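# Slide colored bins into matching marked shelf spots

## Task

Move every bin on the table onto the shelf spot whose mark matches the bin's color. Each bin must sit centered on its mark, open side toward the front, with all its parts still inside, and pushed fully back past the shelf's front lip. The shelf board overhead is low, so tilting a bin may be needed to get it in. At the end no bin may be tilted or raised by a gripper, and each must stay in place without the robot holding it.

## Robot and tools

Robot: two arms named left_arm and right_arm, each with a parallel two-finger gripper. The names do not say which side of an image an arm appears on. Occasionally a held part gets a brief tug or a loose object gets a small push.

World frame: one frame shared by both arms. Origin sits on the table surface midway between the arms; +x runs out across the table, +z is up, and left_arm is on the +y side. Each result's state line, left_arm: ... | right_arm: ..., prints every gripper's end_effector_position (metres) and end_effector_quat_wxyz. That position is the spot between the finger pads, roughly 1 cm short of the fingertips, and it can be a little wrong, more so when the arm reaches far. Gripper axes: fingers point along the gripper's +z and close along its y. Arm bases may be tilted; mounting plates and the metal frame behind the arms are fixed obstacles and count as part of the arm on their side for "too close" checks.

execute_actions(actions): a list of actions run one after another. Each action is a table of at most 15 rows; each row lasts one control step of 1/30 s, and if fewer than 15 rows are given the final row repeats to fill 15 steps. Every row holds 14 numbers, each in [-1, 1], always for both arms: left_arm dx, dy, dz, rx, ry, rz, opening, then right_arm's seven in that same order. dx..rz are an offset, expressed in that gripper's own axes, from the gripper's measured pose when the action began (for a call's first action, the most recent pose a result showed). Every row refers back to that start pose, not to the row before it. Scale: 1.0 equals 0.6 m of travel or 180 degrees; rx, ry, rz form a single rotation vector. Opening is absolute, not an offset: +1 fully open (0.094 m), -1 closed. An empty list just returns state and images.

move(target, speed, blocking): target is one such 14-number row (offsets from the last reported pose, gripper frame, same scale; opening absolute, applied when the move begins). Each gripper follows a straight line to its target; both arms finish together, taking 0.5 to 10 s and stopping short if 10 s is not enough. Rotation goes the shorter way. speed is m/s, 0.002 to 0.5, default 0.25, with turning capped at twice that in rad/s. Paths do not avoid obstacles or the other arm, and a gripper can lag, wander, or exceed speed, especially near full extension. Faster moves and targets set deeper past a contact press harder. blocking=false returns after 0.5 s while the arm keeps going; then only wait or stop are accepted until a result shows the move has ended. The result adds a "move:" line with the ending (done, off_target, moving, held, fault) and limits (paced = pose clipped; held = some steps blocked, after which the arm may jump faster), plus each gripper's distance to target. If only one arm is named, the other finished normally.

wait(seconds): 0 to 10; lets time pass with arms holding their last command; returns early when a running move ends. stop(): brakes a running move (needs some distance); fingers are not stopped. zoom_image(camera, region): region [x0, y0, x1, y1] in pixels of that camera's latest image, at most 504 by 504. finished_scene(scene): ends the given scene for good and reports success; only call it once the bins are settled and released.

Controller behaviour: each step, the commanded pose is limited to 70 mm and 16 degrees away from the measured pose, and position is favoured over orientation if both cannot be met. So large offsets need several actions; after an action the arm stops at its last clipped pose. "Hand target" lines show where each gripper is currently being driven. Arms usually end a centimetre or more low, and repeated zero offsets let them sag further; to hold an arm still, send the correction back to its desired pose in the first call of a reply and zeros afterwards, raising the aim if it still droops. "pose unreachable" means a clearance check altered or blocked that arm's command. HELD in step readings marks steps where an arm's command was held back. Joint ranges (rad): waist -2.880..2.880, shoulder 0.000..3.142, elbow 0.000..3.019, wrist pitch -1.693..1.571, wrist yaw -1.571..1.571, wrist roll -2.094..2.094; elbows cannot go fully straight.

Gripping: grip_measured reports finger opening on the command scale (the last Joint positions value gives metres). Readings may be off by about 1 mm per gripper. To hold something, command roughly 0.03 below grip_measured; a smaller gap grips more gently. Pad force tops out near 50-62 N, less on thin parts under about 2 mm.

Cameras: cam_head_left, cam_head_right, cam_high, cam_low (504x504) and cam_left_wrist, cam_right_wrist (616x616 fisheye), listed in that order in results, with calibration given as OpenCV K, distortion and T_world_to_cam; actual cameras can deviate slightly.

Joint torques are raw drive outputs with offsets and noise, not clean contact forces. Holding loads heats motors: MOTOR HOT appears from 85 °C, and at 100 °C that arm goes limp (OVER-TEMPERATURE FAULT). Any FAULT stops the arm and wastes time.

Avoid: dropping or spilling bin parts, knocking anything off the table, arm-to-arm collisions or pressing, slams and very hard pushes, and leaving a bin tipped or supported by a gripper. Faster, smoother, lower-effort motion is preferred.

Each tool is called after "Request:" in YAML: its name, and indented under it one key for each argument.

## Session

Request:
execute_actions:
  actions: []

Scene clock: 0.00 s.
left_arm: end_effector_position=(+0.4258, +0.5690, +0.3479) grip_measured=+1.000 end_effector_quat_wxyz=(-0.258, +0.887, -0.374, -0.082) | right_arm: end_effector_position=(+0.1485, +0.1887, +0.1935) grip_measured=+1.000 end_effector_quat_wxyz=(+0.079, -0.566, +0.634, +0.520)
Joint positions: left_arm=[ 0.287  1.489  1.625 -1.409 -0.467 -1.836  0.094] | right_arm=[ 1.008  1.26   0.755 -0.376 -0.954 -0.087  0.094]
Joint velocities: left_arm=[-0.005 -0.015 -0.007  0.007  0.007 -0.051  0.   ] | right_arm=[-0.024  0.005  0.007  0.002 -0.066  0.007  0.   ]
Joint torques (N m, as the arm reports them, + toward a larger angle): no reading
Hand target (left_arm): +0.430, +0.571, +0.366; -0.273, +0.886, -0.368, -0.068
Hand target (right_arm): +0.154, +0.197, +0.209; +0.094, -0.570, +0.625, +0.525

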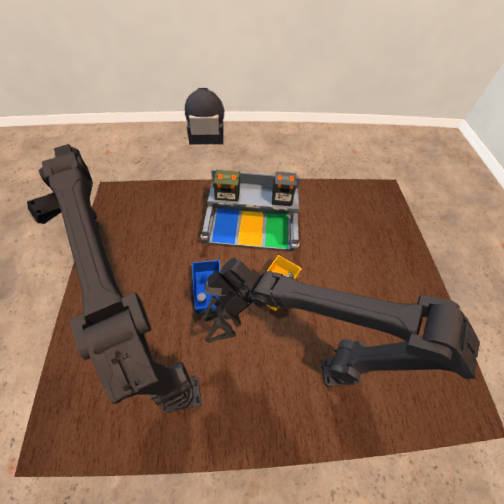

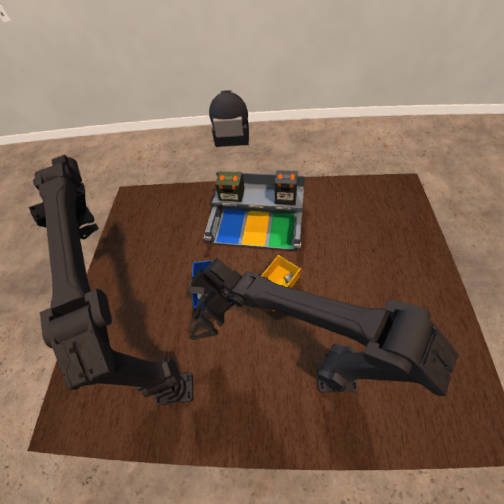

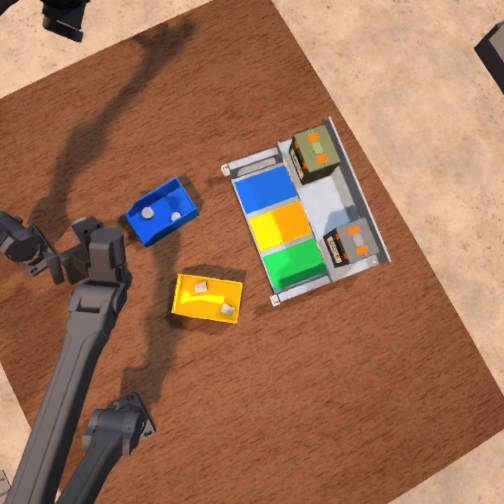

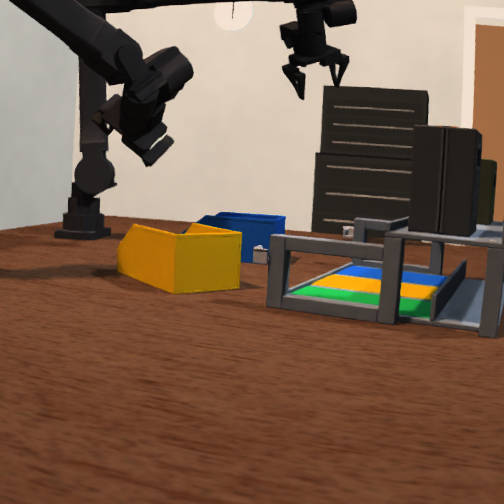

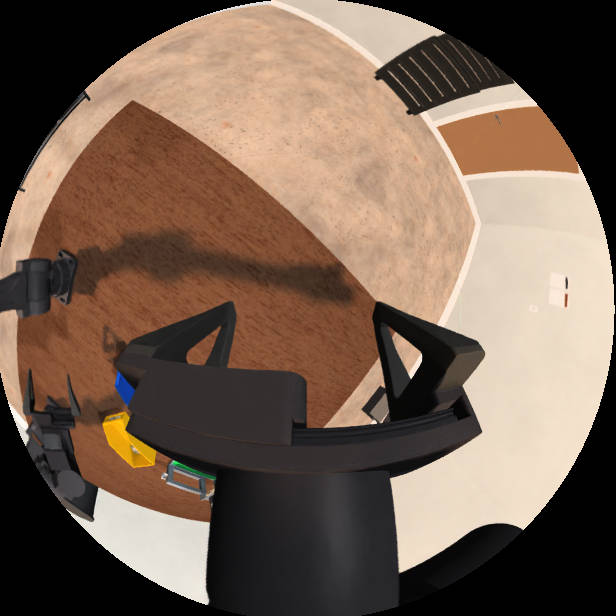

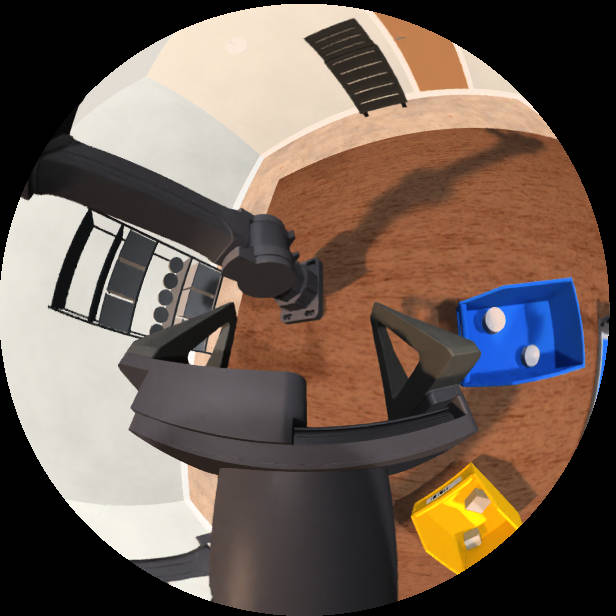

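Request:
zoom_image:
  camera: "cam_high"
  region: [110, 100, 410, 340]

Request:
zoom_image:
  camera: "cam_low"
  region: [100, 180, 504, 360]

Request:
zoom_image:
  camera: "cam_head_left"
  region: [180, 160, 320, 320]

Region (110, 100, 410, 340) of cam_high's 504x504 image, scaled by 1.680, with more detail than that image has; it fills the top 403 rows of this view, and the rest is white.

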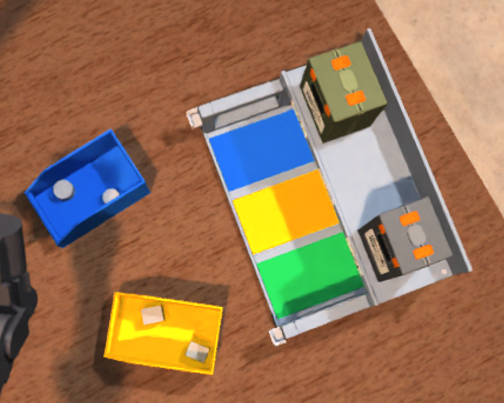

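Region (100, 180, 504, 360) of cam_low's 504x504 image, scaled by 1.248, with more detail than that image has; it fills the top 225 rows of this view, and the rest is white.

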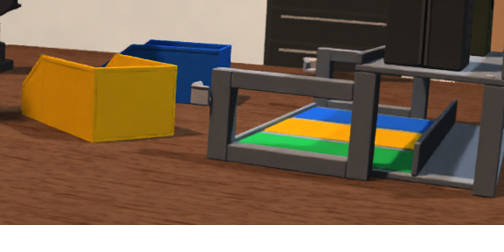

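Region (180, 160, 320, 320) of cam_head_left's 504x504 image, scaled by 3.150, with more detail than that image has; it fills the left 441 columns of this view, and the rest is white.

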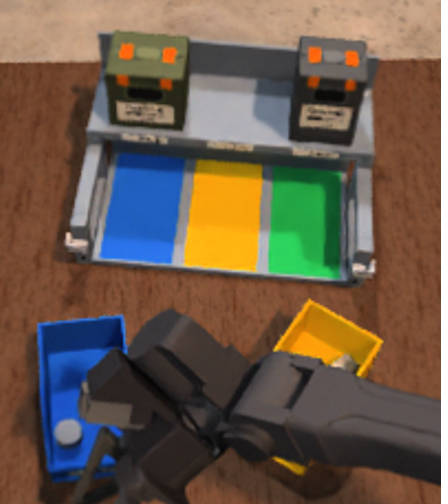

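Request:
zoom_image:
  camera: "cam_high"
  region: [115, 165, 215, 265]

Request:
zoom_image:
  camera: "cam_high"
  region: [160, 250, 260, 350]

Request:
zoom_image:
  camera: "cam_low"
  region: [100, 190, 320, 320]

Request:
zoom_image:
  camera: "cam_right_wrist"
  region: [396, 260, 616, 580]

Region (115, 165, 215, 265) of cam_high's 504x504 image, scaled by 5.040, with more detail than that image has.

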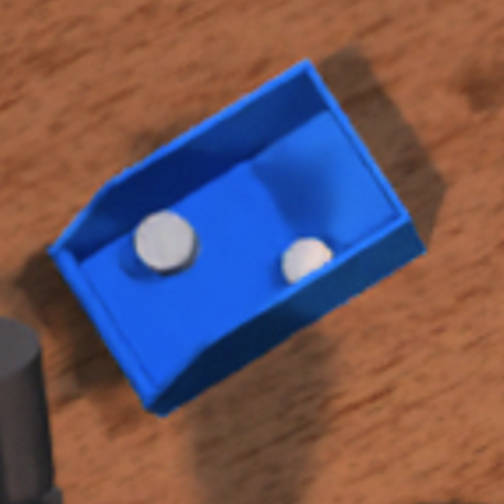

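Region (160, 250, 260, 350) of cam_high's 504x504 image, scaled by 5.040, with more detail than that image has.

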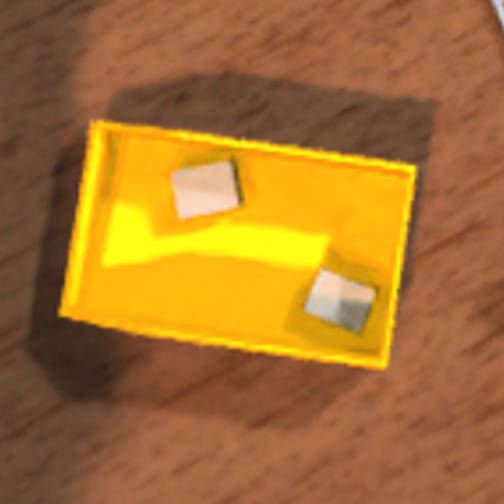

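Region (100, 190, 320, 320) of cam_low's 504x504 image, scaled by 2.291, with more detail than that image has; it fills the top 298 rows of this view, and the rest is white.

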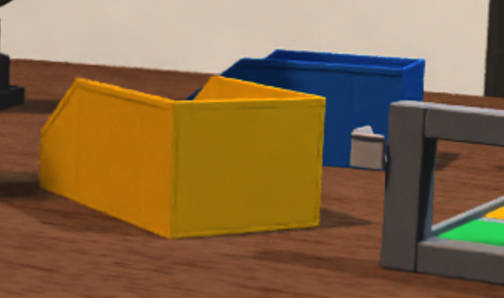

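Region (396, 260, 616, 580) of cam_right_wrist's 616x616 image, scaled by 1.575, with more detail than that image has; it fills the left 346 columns of this view, and the rest is white.

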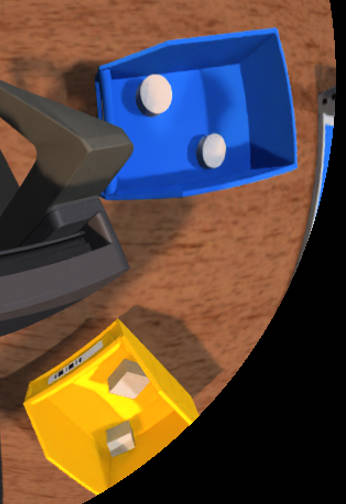

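Request:
move:
  target: [0.196,0.527,-0.033,-0.0875,0.155,0.218,0,0.154,-0.198,-0.33,0.289,0.207,0.146,0]

Scene clock: 52.40 s.
left_arm: end_effector_position=(+0.2906, +0.3013, +0.1931) grip_measured=+0.001 end_effector_quat_wxyz=(+0.000, +0.738, -0.674, -0.005) | right_arm: end_effector_position=(+0.2923, -0.0040, +0.1320) grip_measured=+0.002 end_effector_quat_wxyz=(-0.014, -0.463, +0.886, -0.002)
Joint positions: left_arm=[-0.1    1.109  0.949 -1.418 -0.006 -1.61   0.047] | right_arm=[ 0.755  1.314  0.949 -1.234 -0.004 -0.212  0.047]
Joint velocities: left_arm=[ 0.005 -0.015 -0.002  0.002  0.051 -0.037 -0.001] | right_arm=[-0.005 -0.005 -0.017 -0.012  0.051 -0.081  0.   ]
Joint torques (N m, as the arm reports them, + toward a larger angle): left_arm=[-1.6  -5.95  7.61 -0.01  0.01  0.26] | right_arm=[ -1.98 -11.25  13.11  -0.28   0.05   0.05]
Hand target (left_arm): +0.288, +0.299, +0.198; -0.002, +0.731, -0.682, -0.001
Hand target (right_arm): +0.308, +0.004, +0.151; +0.004, -0.452, +0.892, +0.001
Off the commanded pose (left_arm): 0.009 m, 1 deg.
Off the commanded pose (right_arm): 0.026 m, 2 deg.
move: off_target (right_arm)
camera_calibration (this result's frames):
cam_left_wrist: T_world_to_cam=[[0.995702, 0.0915345, -0.0141078, -0.315743], [0.0823768, -0.805675, 0.586601, 0.107489], [0.042328, -0.585242, -0.809753, 0.444914], [0, 0, 0, 1]] pos_world=[0.286699, 0.375885, 0.292762]
cam_right_wrist: T_world_to_cam=[[0.822718, -0.568333, -0.0115169, -0.238778], [-0.448262, -0.661096, 0.601675, 0.0532426], [-0.349565, -0.489846, -0.798658, 0.329821], [0, 0, 0, 1]] pos_world=[0.335608, 0.0610545, 0.22863]

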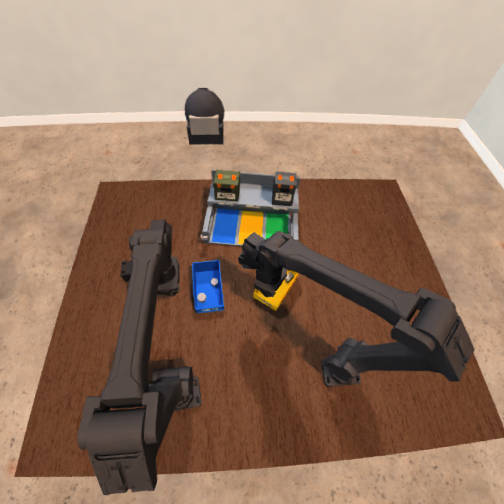

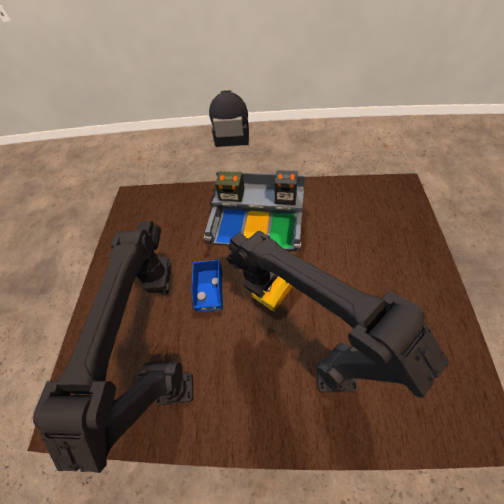

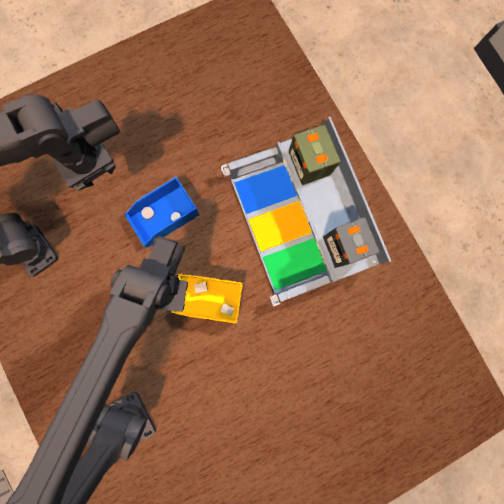

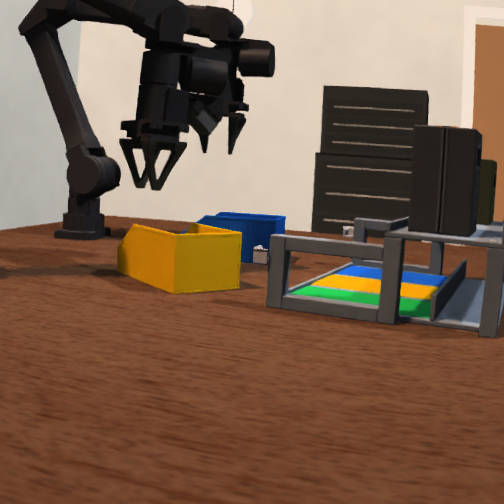

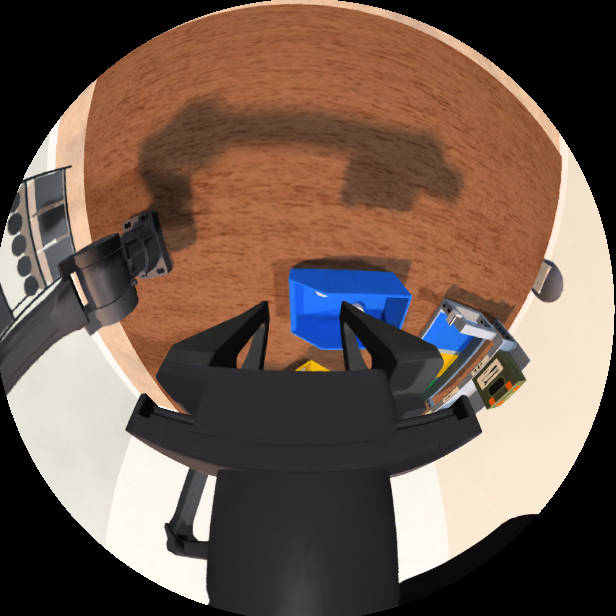

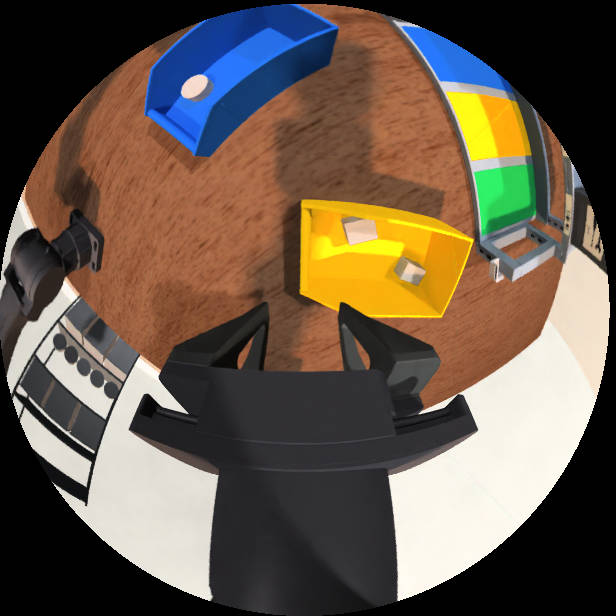

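Request:
move:
  target: [0,0.01,-0.01,0,0,0,0,-0.025,0,0.11,-0.004,0.008,0,0]
  speed: 0.1

Scene clock: 60.43 s.
left_arm: end_effector_position=(+0.2886, +0.3012, +0.1942) grip_measured=+0.001 end_effector_quat_wxyz=(+0.002, +0.738, -0.674, -0.006) | right_arm: end_effector_position=(+0.2962, +0.0005, +0.0656) grip_measured=+0.002 end_effector_quat_wxyz=(-0.038, -0.462, +0.886, -0.006)
Joint positions: left_arm=[-0.1    1.105  0.949 -1.425 -0.006 -1.61   0.047] | right_arm=[ 0.755  1.449  0.885 -1.084 -0.008 -0.211  0.047]
Joint velocities: left_arm=[-0.005 -0.005 -0.002 -0.002 -0.051 -0.066  0.001] | right_arm=[-0.005 -0.015 -0.007 -0.002 -0.022 -0.066 -0.001]
Joint torques (N m, as the arm reports them, + toward a larger angle): left_arm=[-1.67 -5.31  7.56 -0.39 -0.11  0.09] | right_arm=[ -0.95 -13.18   7.99   1.04  -0.25  -0.04]
Hand target (left_arm): +0.285, +0.301, +0.199; +0.001, +0.738, -0.674, -0.005
Hand target (right_arm): +0.299, +0.006, +0.066; -0.028, -0.463, +0.886, -0.002
Off the commanded pose (left_arm): 0.006 m, 0 deg.
Off the commanded pose (right_arm): 0.007 m, 1 deg.
move: done
camera_calibration (this result's frames):
cam_left_wrist: T_world_to_cam=[[0.995689, 0.0911522, -0.0171592, -0.312971], [0.0838584, -0.805613, 0.586477, 0.106486], [0.039635, -0.585388, -0.809784, 0.446684], [0, 0, 0, 1]] pos_world=[0.284988, 0.375797, 0.293896]
cam_right_wrist: T_world_to_cam=[[0.821027, -0.570317, -0.0255568, -0.238746], [-0.425658, -0.64138, 0.638315, 0.0887984], [-0.380434, -0.513195, -0.769351, 0.287602], [0, 0, 0, 1]] pos_world=[0.343228, 0.0683887, 0.158484]

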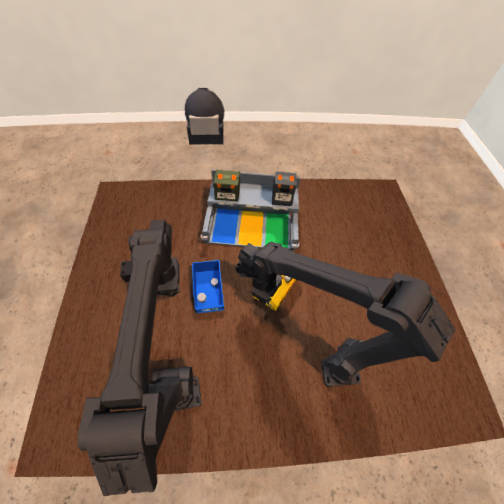

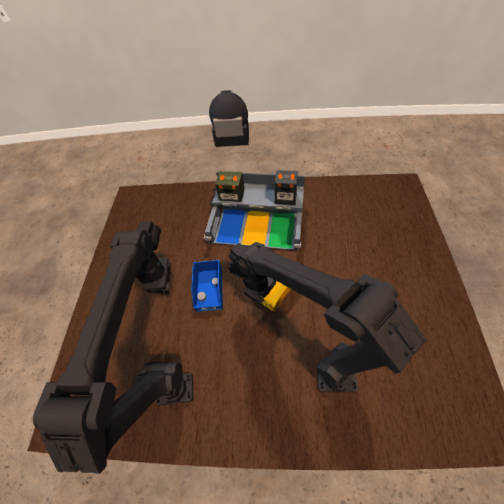

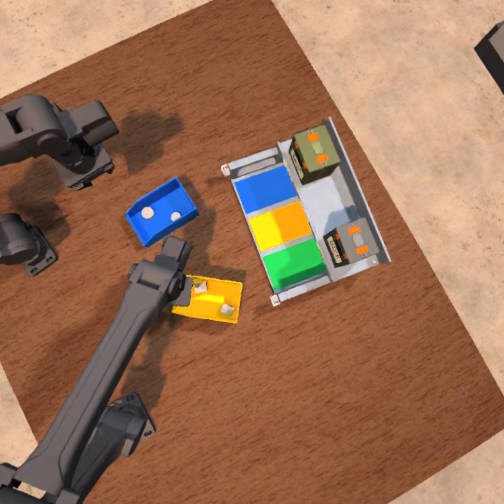

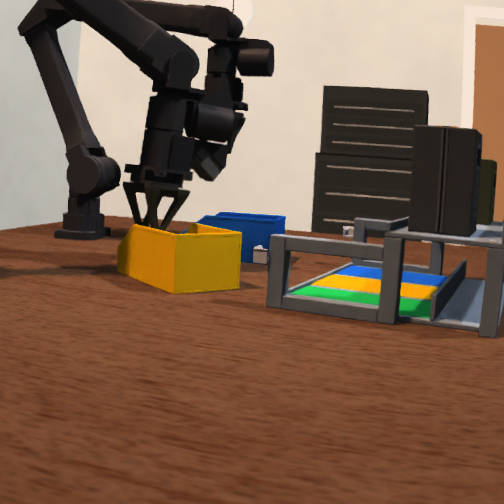

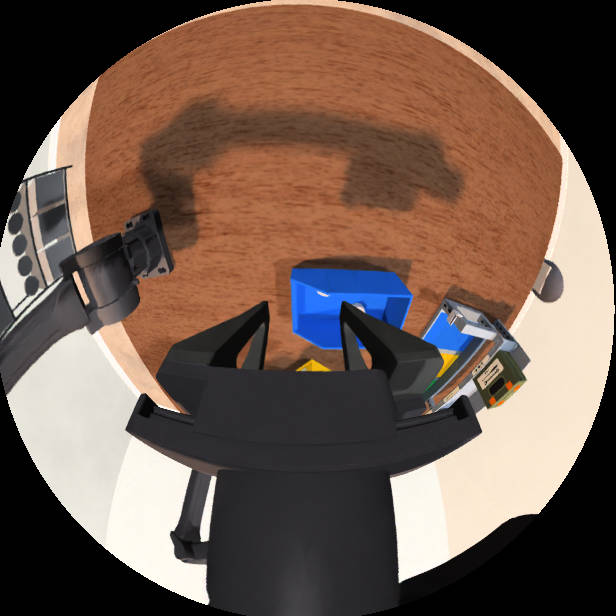

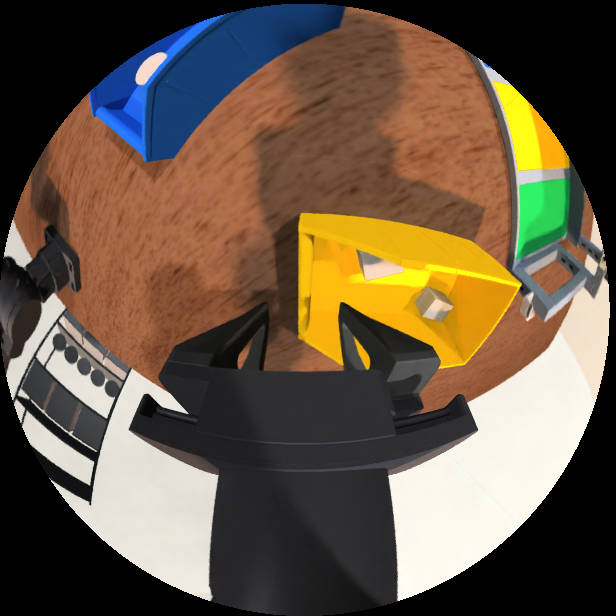

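Request:
move:
  target: [0,0,-0.008,0,0,0,0,-0.018,0,0.062,0.009,-0.03,0,0]
  speed: 0.06

Request:
move:
  target: [0,0,0,0,0,0,0,0,0,0,0,0,0,-1]

Scene clock: 66.90 s.
left_arm: end_effector_position=(+0.2886, +0.3012, +0.1942) grip_measured=+0.001 end_effector_quat_wxyz=(+0.002, +0.738, -0.674, -0.006) | right_arm: end_effector_position=(+0.2982, +0.0015, +0.0293) grip_measured=+0.002 end_effector_quat_wxyz=(+0.002, -0.462, +0.887, +0.003)
Joint positions: left_arm=[-0.1    1.105  0.949 -1.425 -0.006 -1.61   0.047] | right_arm=[ 0.755  1.466  0.79  -0.889 -0.004 -0.211  0.047]
Joint velocities: left_arm=[ 0.015 -0.005 -0.007 -0.002 -0.022  0.007 -0.001] | right_arm=[-0.015 -0.005 -0.007  0.002 -0.007  0.066 -0.   ]
Joint torques (N m, as the arm reports them, + toward a larger angle): left_arm=[-1.77 -4.74  8.11 -0.33 -0.14  0.1 ] | right_arm=[ -0.52 -11.64   7.28   1.45   0.05   0.02]
Hand target (left_arm): +0.289, +0.301, +0.199; +0.002, +0.738, -0.674, -0.006
Hand target (right_arm): +0.300, +0.007, +0.028; +0.010, -0.463, +0.887, +0.003
Off the commanded pose (left_arm): 0.005 m, 0 deg.
Off the commanded pose (right_arm): 0.007 m, 1 deg.
move: done
camera_calibration (this result's frames):
cam_left_wrist: T_world_to_cam=[[0.995689, 0.0911522, -0.0171592, -0.312971], [0.0838584, -0.805613, 0.586477, 0.106486], [0.039635, -0.585388, -0.809784, 0.446684], [0, 0, 0, 1]] pos_world=[0.284988, 0.375797, 0.293896]
cam_right_wrist: T_world_to_cam=[[0.822046, -0.569406, -0.00425265, -0.241704], [-0.463894, -0.674013, 0.574898, 0.126779], [-0.330217, -0.47062, -0.818214, 0.247378], [0, 0, 0, 1]] pos_world=[0.339192, 0.0642435, 0.128495]

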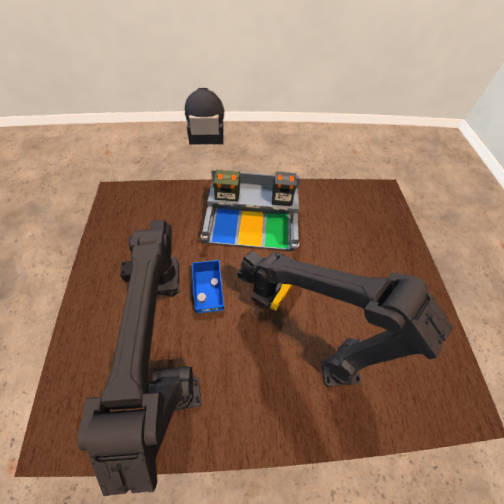

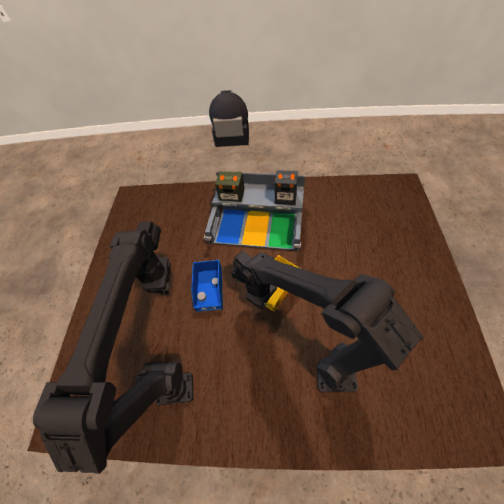

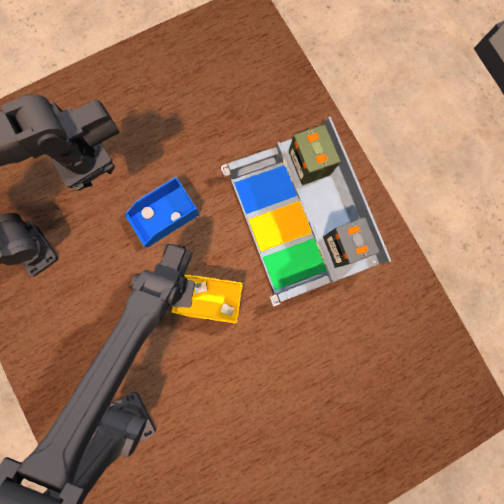

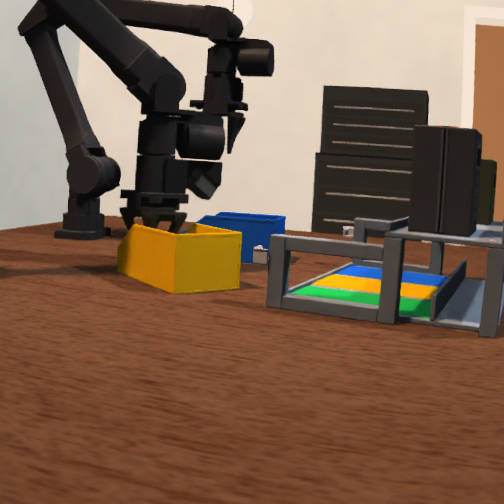

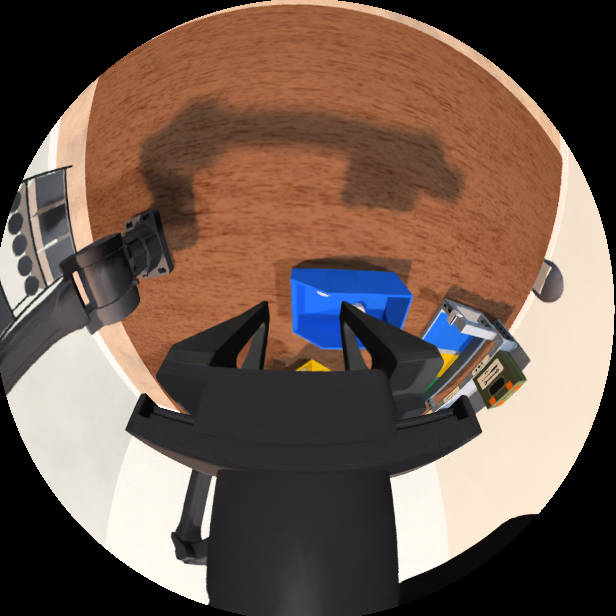

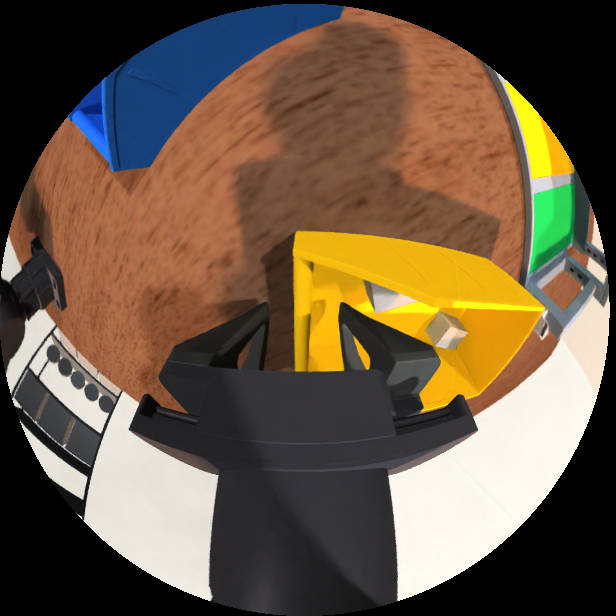

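Scene clock: 67.40 s.
left_arm: end_effector_position=(+0.2886, +0.3012, +0.1942) grip_measured=+0.001 end_effector_quat_wxyz=(+0.002, +0.738, -0.674, -0.006) | right_arm: end_effector_position=(+0.2980, +0.0014, +0.0292) grip_measured=-0.829 end_effector_quat_wxyz=(+0.002, -0.462, +0.887, +0.003)
Joint positions: left_arm=[-0.1    1.105  0.949 -1.425 -0.006 -1.61   0.047] | right_arm=[ 0.755  1.466  0.79  -0.889 -0.005 -0.21   0.008]
Joint velocities: left_arm=[-0.005 -0.005 -0.022  0.007 -0.007  0.022 -0.001] | right_arm=[-0.005  0.005  0.027 -0.007  0.037 -0.081  0.   ]
Joint torques (N m, as the arm reports them, + toward a larger angle): left_arm=[-1.96 -4.95  7.28  0.39 -0.12  0.1 ] | right_arm=[ -1.29 -12.7    7.23   0.54  -0.08  -0.07]
Hand target (left_arm): +0.289, +0.301, +0.194; +0.002, +0.738, -0.674, -0.006
Hand target (right_arm): +0.298, +0.002, +0.029; +0.002, -0.462, +0.887, +0.003
Off the commanded pose (left_arm): 0.000 m, 0 deg.
Off the commanded pose (right_arm): 0.000 m, 0 deg.
move: done
camera_calibration (this result's frames):
cam_left_wrist: T_world_to_cam=[[0.995689, 0.0911522, -0.0171592, -0.312971], [0.0838584, -0.805613, 0.586477, 0.106486], [0.039635, -0.585388, -0.809784, 0.446684], [0, 0, 0, 1]] pos_world=[0.284988, 0.375797, 0.293896]
cam_right_wrist: T_world_to_cam=[[0.821827, -0.569717, -0.00470902, -0.241522], [-0.463838, -0.673849, 0.575137, 0.126684], [-0.330839, -0.470479, -0.818044, 0.247368], [0, 0, 0, 1]] pos_world=[0.33909, 0.0641478, 0.12836]

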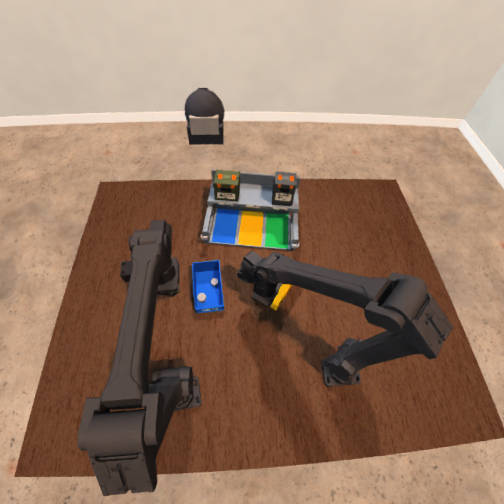

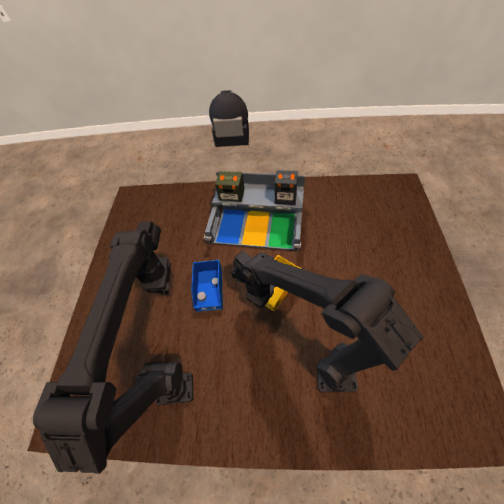

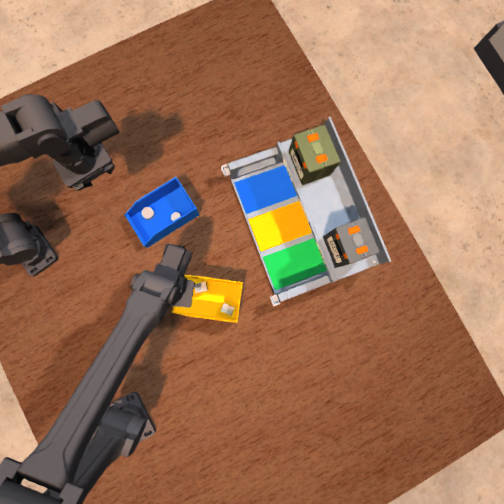

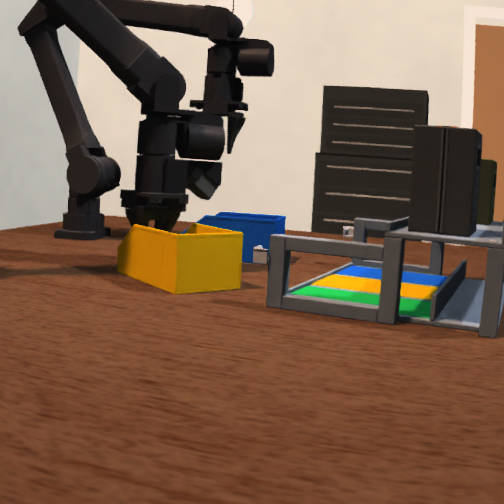

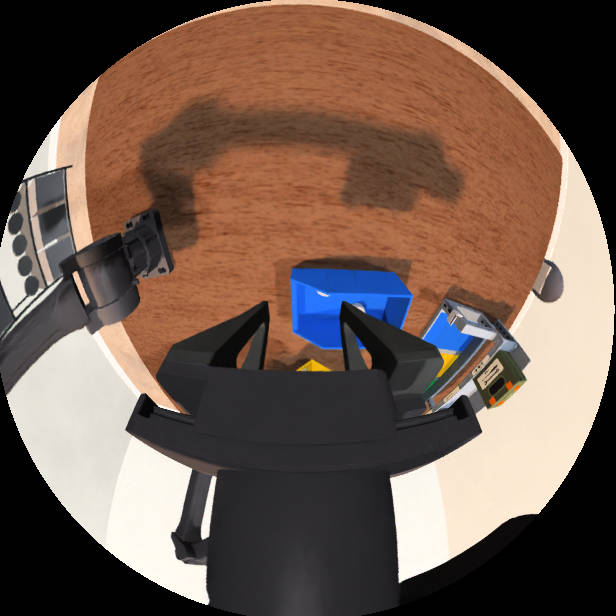

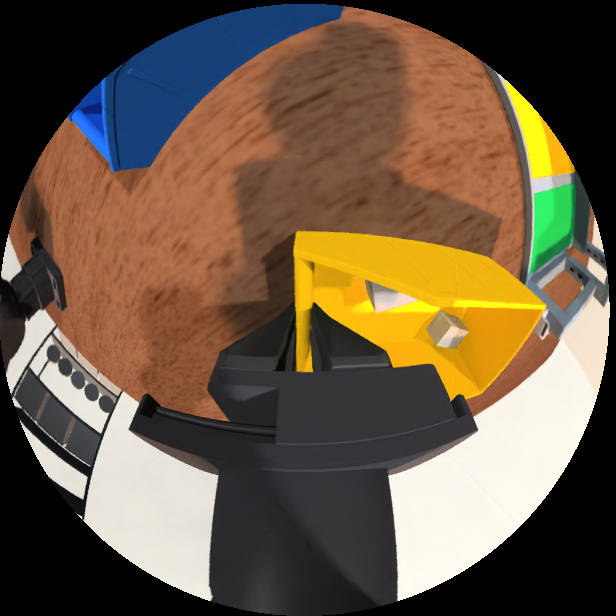

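Request:
move:
  target: [0,0,-0.008,0,0,0,0,-0.07,-0.012,-0.15,0,0,-0.164,-0.9]
  speed: 0.08

Scene clock: 74.33 s.
left_arm: end_effector_position=(+0.2886, +0.3012, +0.1942) grip_measured=+0.001 end_effector_quat_wxyz=(+0.002, +0.738, -0.674, -0.006) | right_arm: end_effector_position=(+0.3085, +0.0116, +0.0838) grip_measured=-0.828 end_effector_quat_wxyz=(-0.041, -0.665, +0.746, +0.002)
Joint positions: left_arm=[-0.1    1.105  0.949 -1.425 -0.006 -1.61   0.047] | right_arm=[ 0.755  1.466  0.959 -1.145 -0.006 -0.706  0.008]
Joint velocities: left_arm=[-0.005 -0.005 -0.007  0.002 -0.037 -0.022 -0.001] | right_arm=[-0.005 -0.015  0.007 -0.017 -0.037  0.066  0.   ]
Joint torques (N m, as the arm reports them, + toward a larger angle): left_arm=[-1.45 -4.29  8.23 -0.3  -0.08  0.12] | right_arm=[ -1.38 -16.64  13.64  -0.36  -0.07  -0.18]
Hand target (left_arm): +0.289, +0.301, +0.199; +0.002, +0.738, -0.674, -0.006
Hand target (right_arm): +0.327, +0.031, +0.119; +0.003, -0.673, +0.740, +0.002
Off the commanded pose (left_arm): 0.005 m, 0 deg.
Off the commanded pose (right_arm): 0.045 m, 5 deg.
move: off_target (right_arm)
camera_calibration (this result's frames):
cam_left_wrist: T_world_to_cam=[[0.995689, 0.0911522, -0.0171592, -0.312971], [0.0838584, -0.805613, 0.586477, 0.106486], [0.039635, -0.585388, -0.809784, 0.446684], [0, 0, 0, 1]] pos_world=[0.284988, 0.375797, 0.293896]
cam_right_wrist: T_world_to_cam=[[0.991925, -0.11223, -0.0590722, -0.297269], [-0.0509145, -0.778966, 0.624995, -0.0233538], [-0.116158, -0.616941, -0.77839, 0.232424], [0, 0, 0, 1]] pos_world=[0.320677, 0.0918379, 0.177953]

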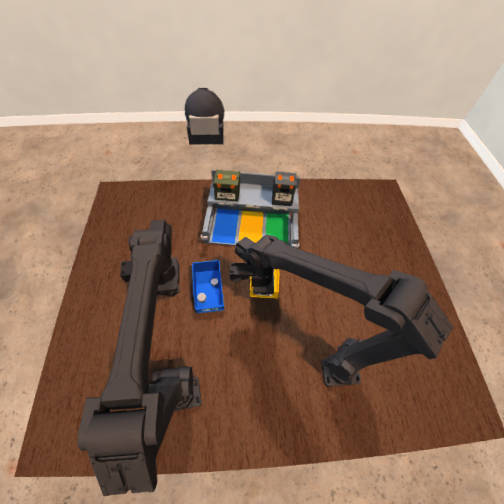

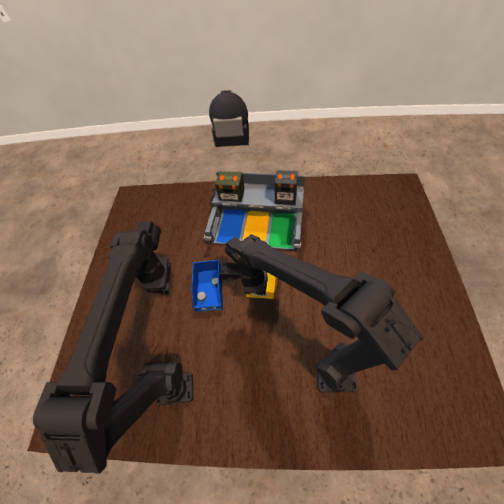

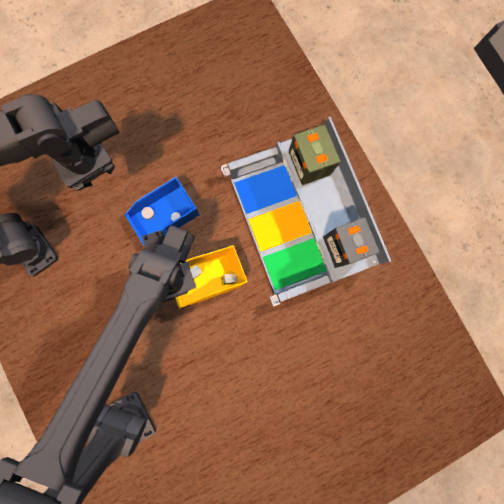

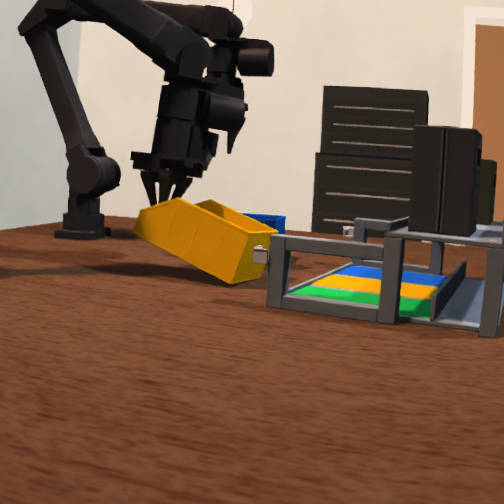

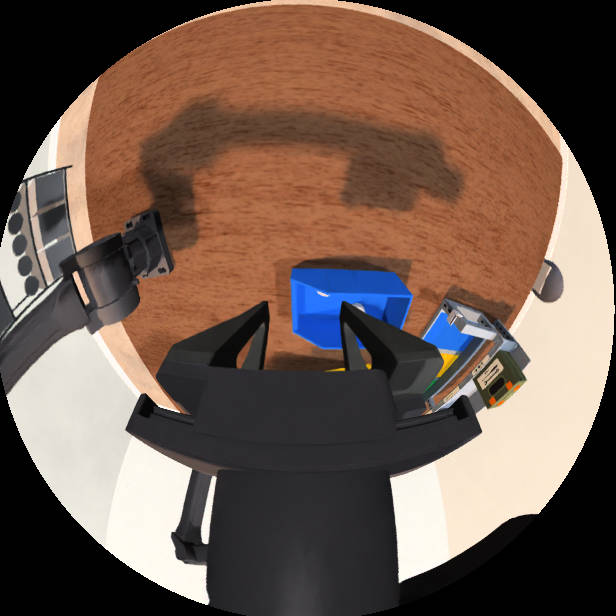

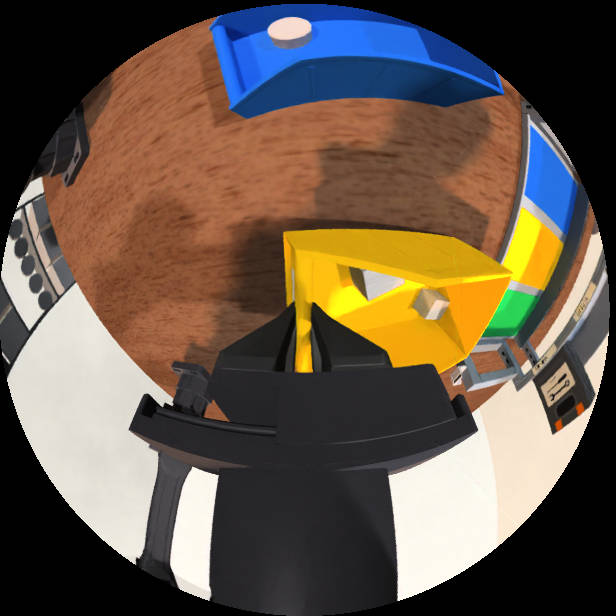

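Request:
move:
  target: [0,0,-0.008,0,0,0,0,-0.07,-0.03,-0.12,0.11,-0.04,-0.005,-1]
  speed: 0.06

Scene clock: 81.93 s.
left_arm: end_effector_position=(+0.2886, +0.3012, +0.1942) grip_measured=+0.001 end_effector_quat_wxyz=(+0.002, +0.738, -0.674, -0.006) | right_arm: end_effector_position=(+0.3209, +0.0355, +0.1195) grip_measured=-0.827 end_effector_quat_wxyz=(-0.064, +0.677, -0.729, +0.081)
Joint positions: left_arm=[-0.1    1.105  0.949 -1.425 -0.006 -1.61   0.047] | right_arm=[ 0.858  1.366  0.951 -1.045  0.175 -0.653  0.008]
Joint velocities: left_arm=[-0.015 -0.005 -0.002 -0.017  0.007 -0.007  0.   ] | right_arm=[ 0.015 -0.005 -0.002 -0.002 -0.051  0.11   0.   ]
Joint torques (N m, as the arm reports them, + toward a larger angle): left_arm=[-2.13 -4.35  8.09 -0.28 -0.06  0.1 ] | right_arm=[ -0.43 -16.42  11.88   2.07   0.67   0.05]
Hand target (left_arm): +0.289, +0.301, +0.199; +0.002, +0.738, -0.674, -0.006
Hand target (right_arm): +0.334, +0.054, +0.152; -0.120, +0.667, -0.731, +0.082
Off the commanded pose (left_arm): 0.005 m, 0 deg.
Off the commanded pose (right_arm): 0.041 m, 7 deg.
move: off_target (right_arm)
camera_calibration (this result's frames):
cam_left_wrist: T_world_to_cam=[[0.995689, 0.0911522, -0.0171592, -0.312971], [0.0838584, -0.805613, 0.586477, 0.106486], [0.039635, -0.585388, -0.809784, 0.446684], [0, 0, 0, 1]] pos_world=[0.284988, 0.375797, 0.293896]
cam_right_wrist: T_world_to_cam=[[0.976695, -0.0675605, 0.203719, -0.332877], [-0.17635, -0.793631, 0.582281, 0.0193784], [0.122339, -0.604637, -0.78705, 0.200462], [0, 0, 0, 1]] pos_world=[0.304013, 0.114097, 0.214303]

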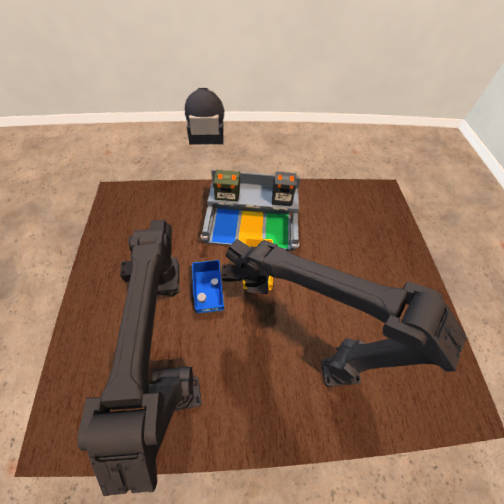

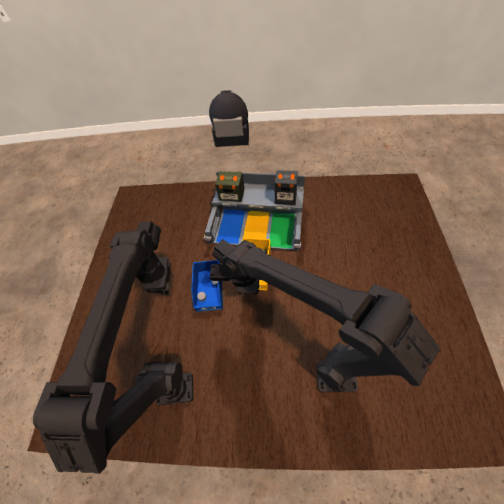

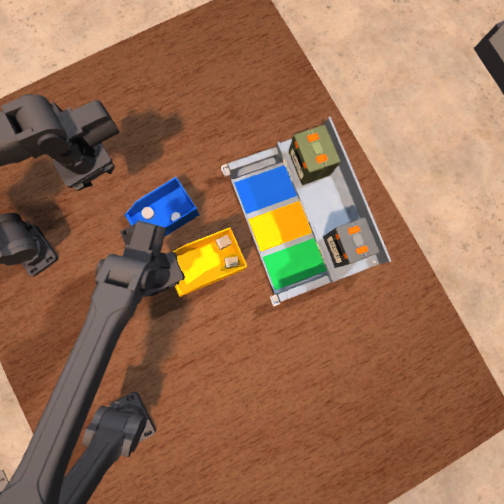

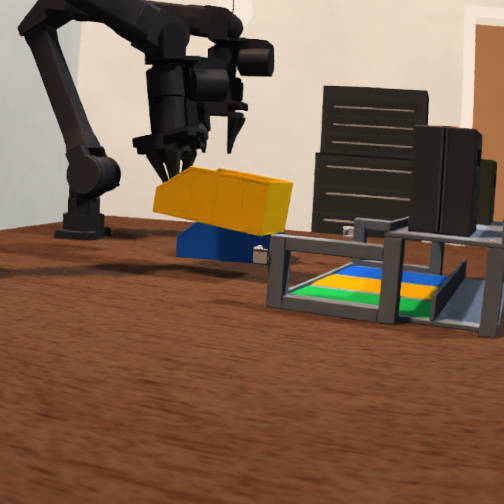

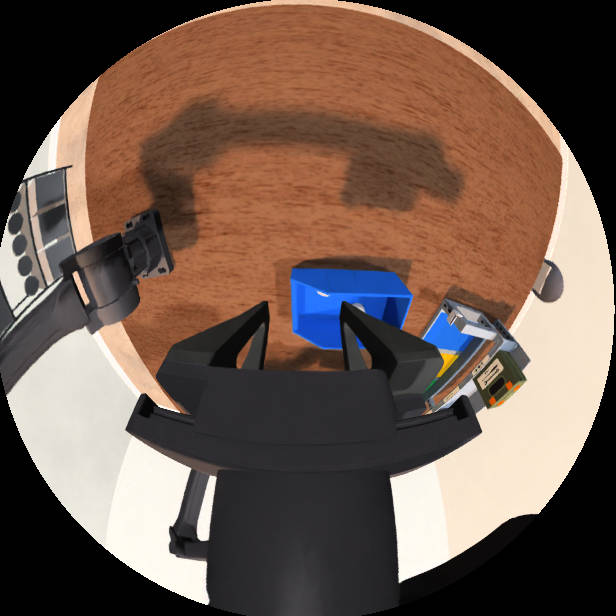

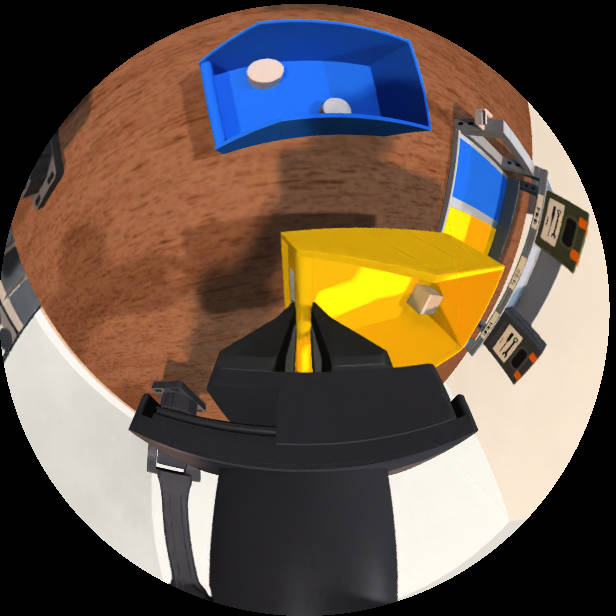

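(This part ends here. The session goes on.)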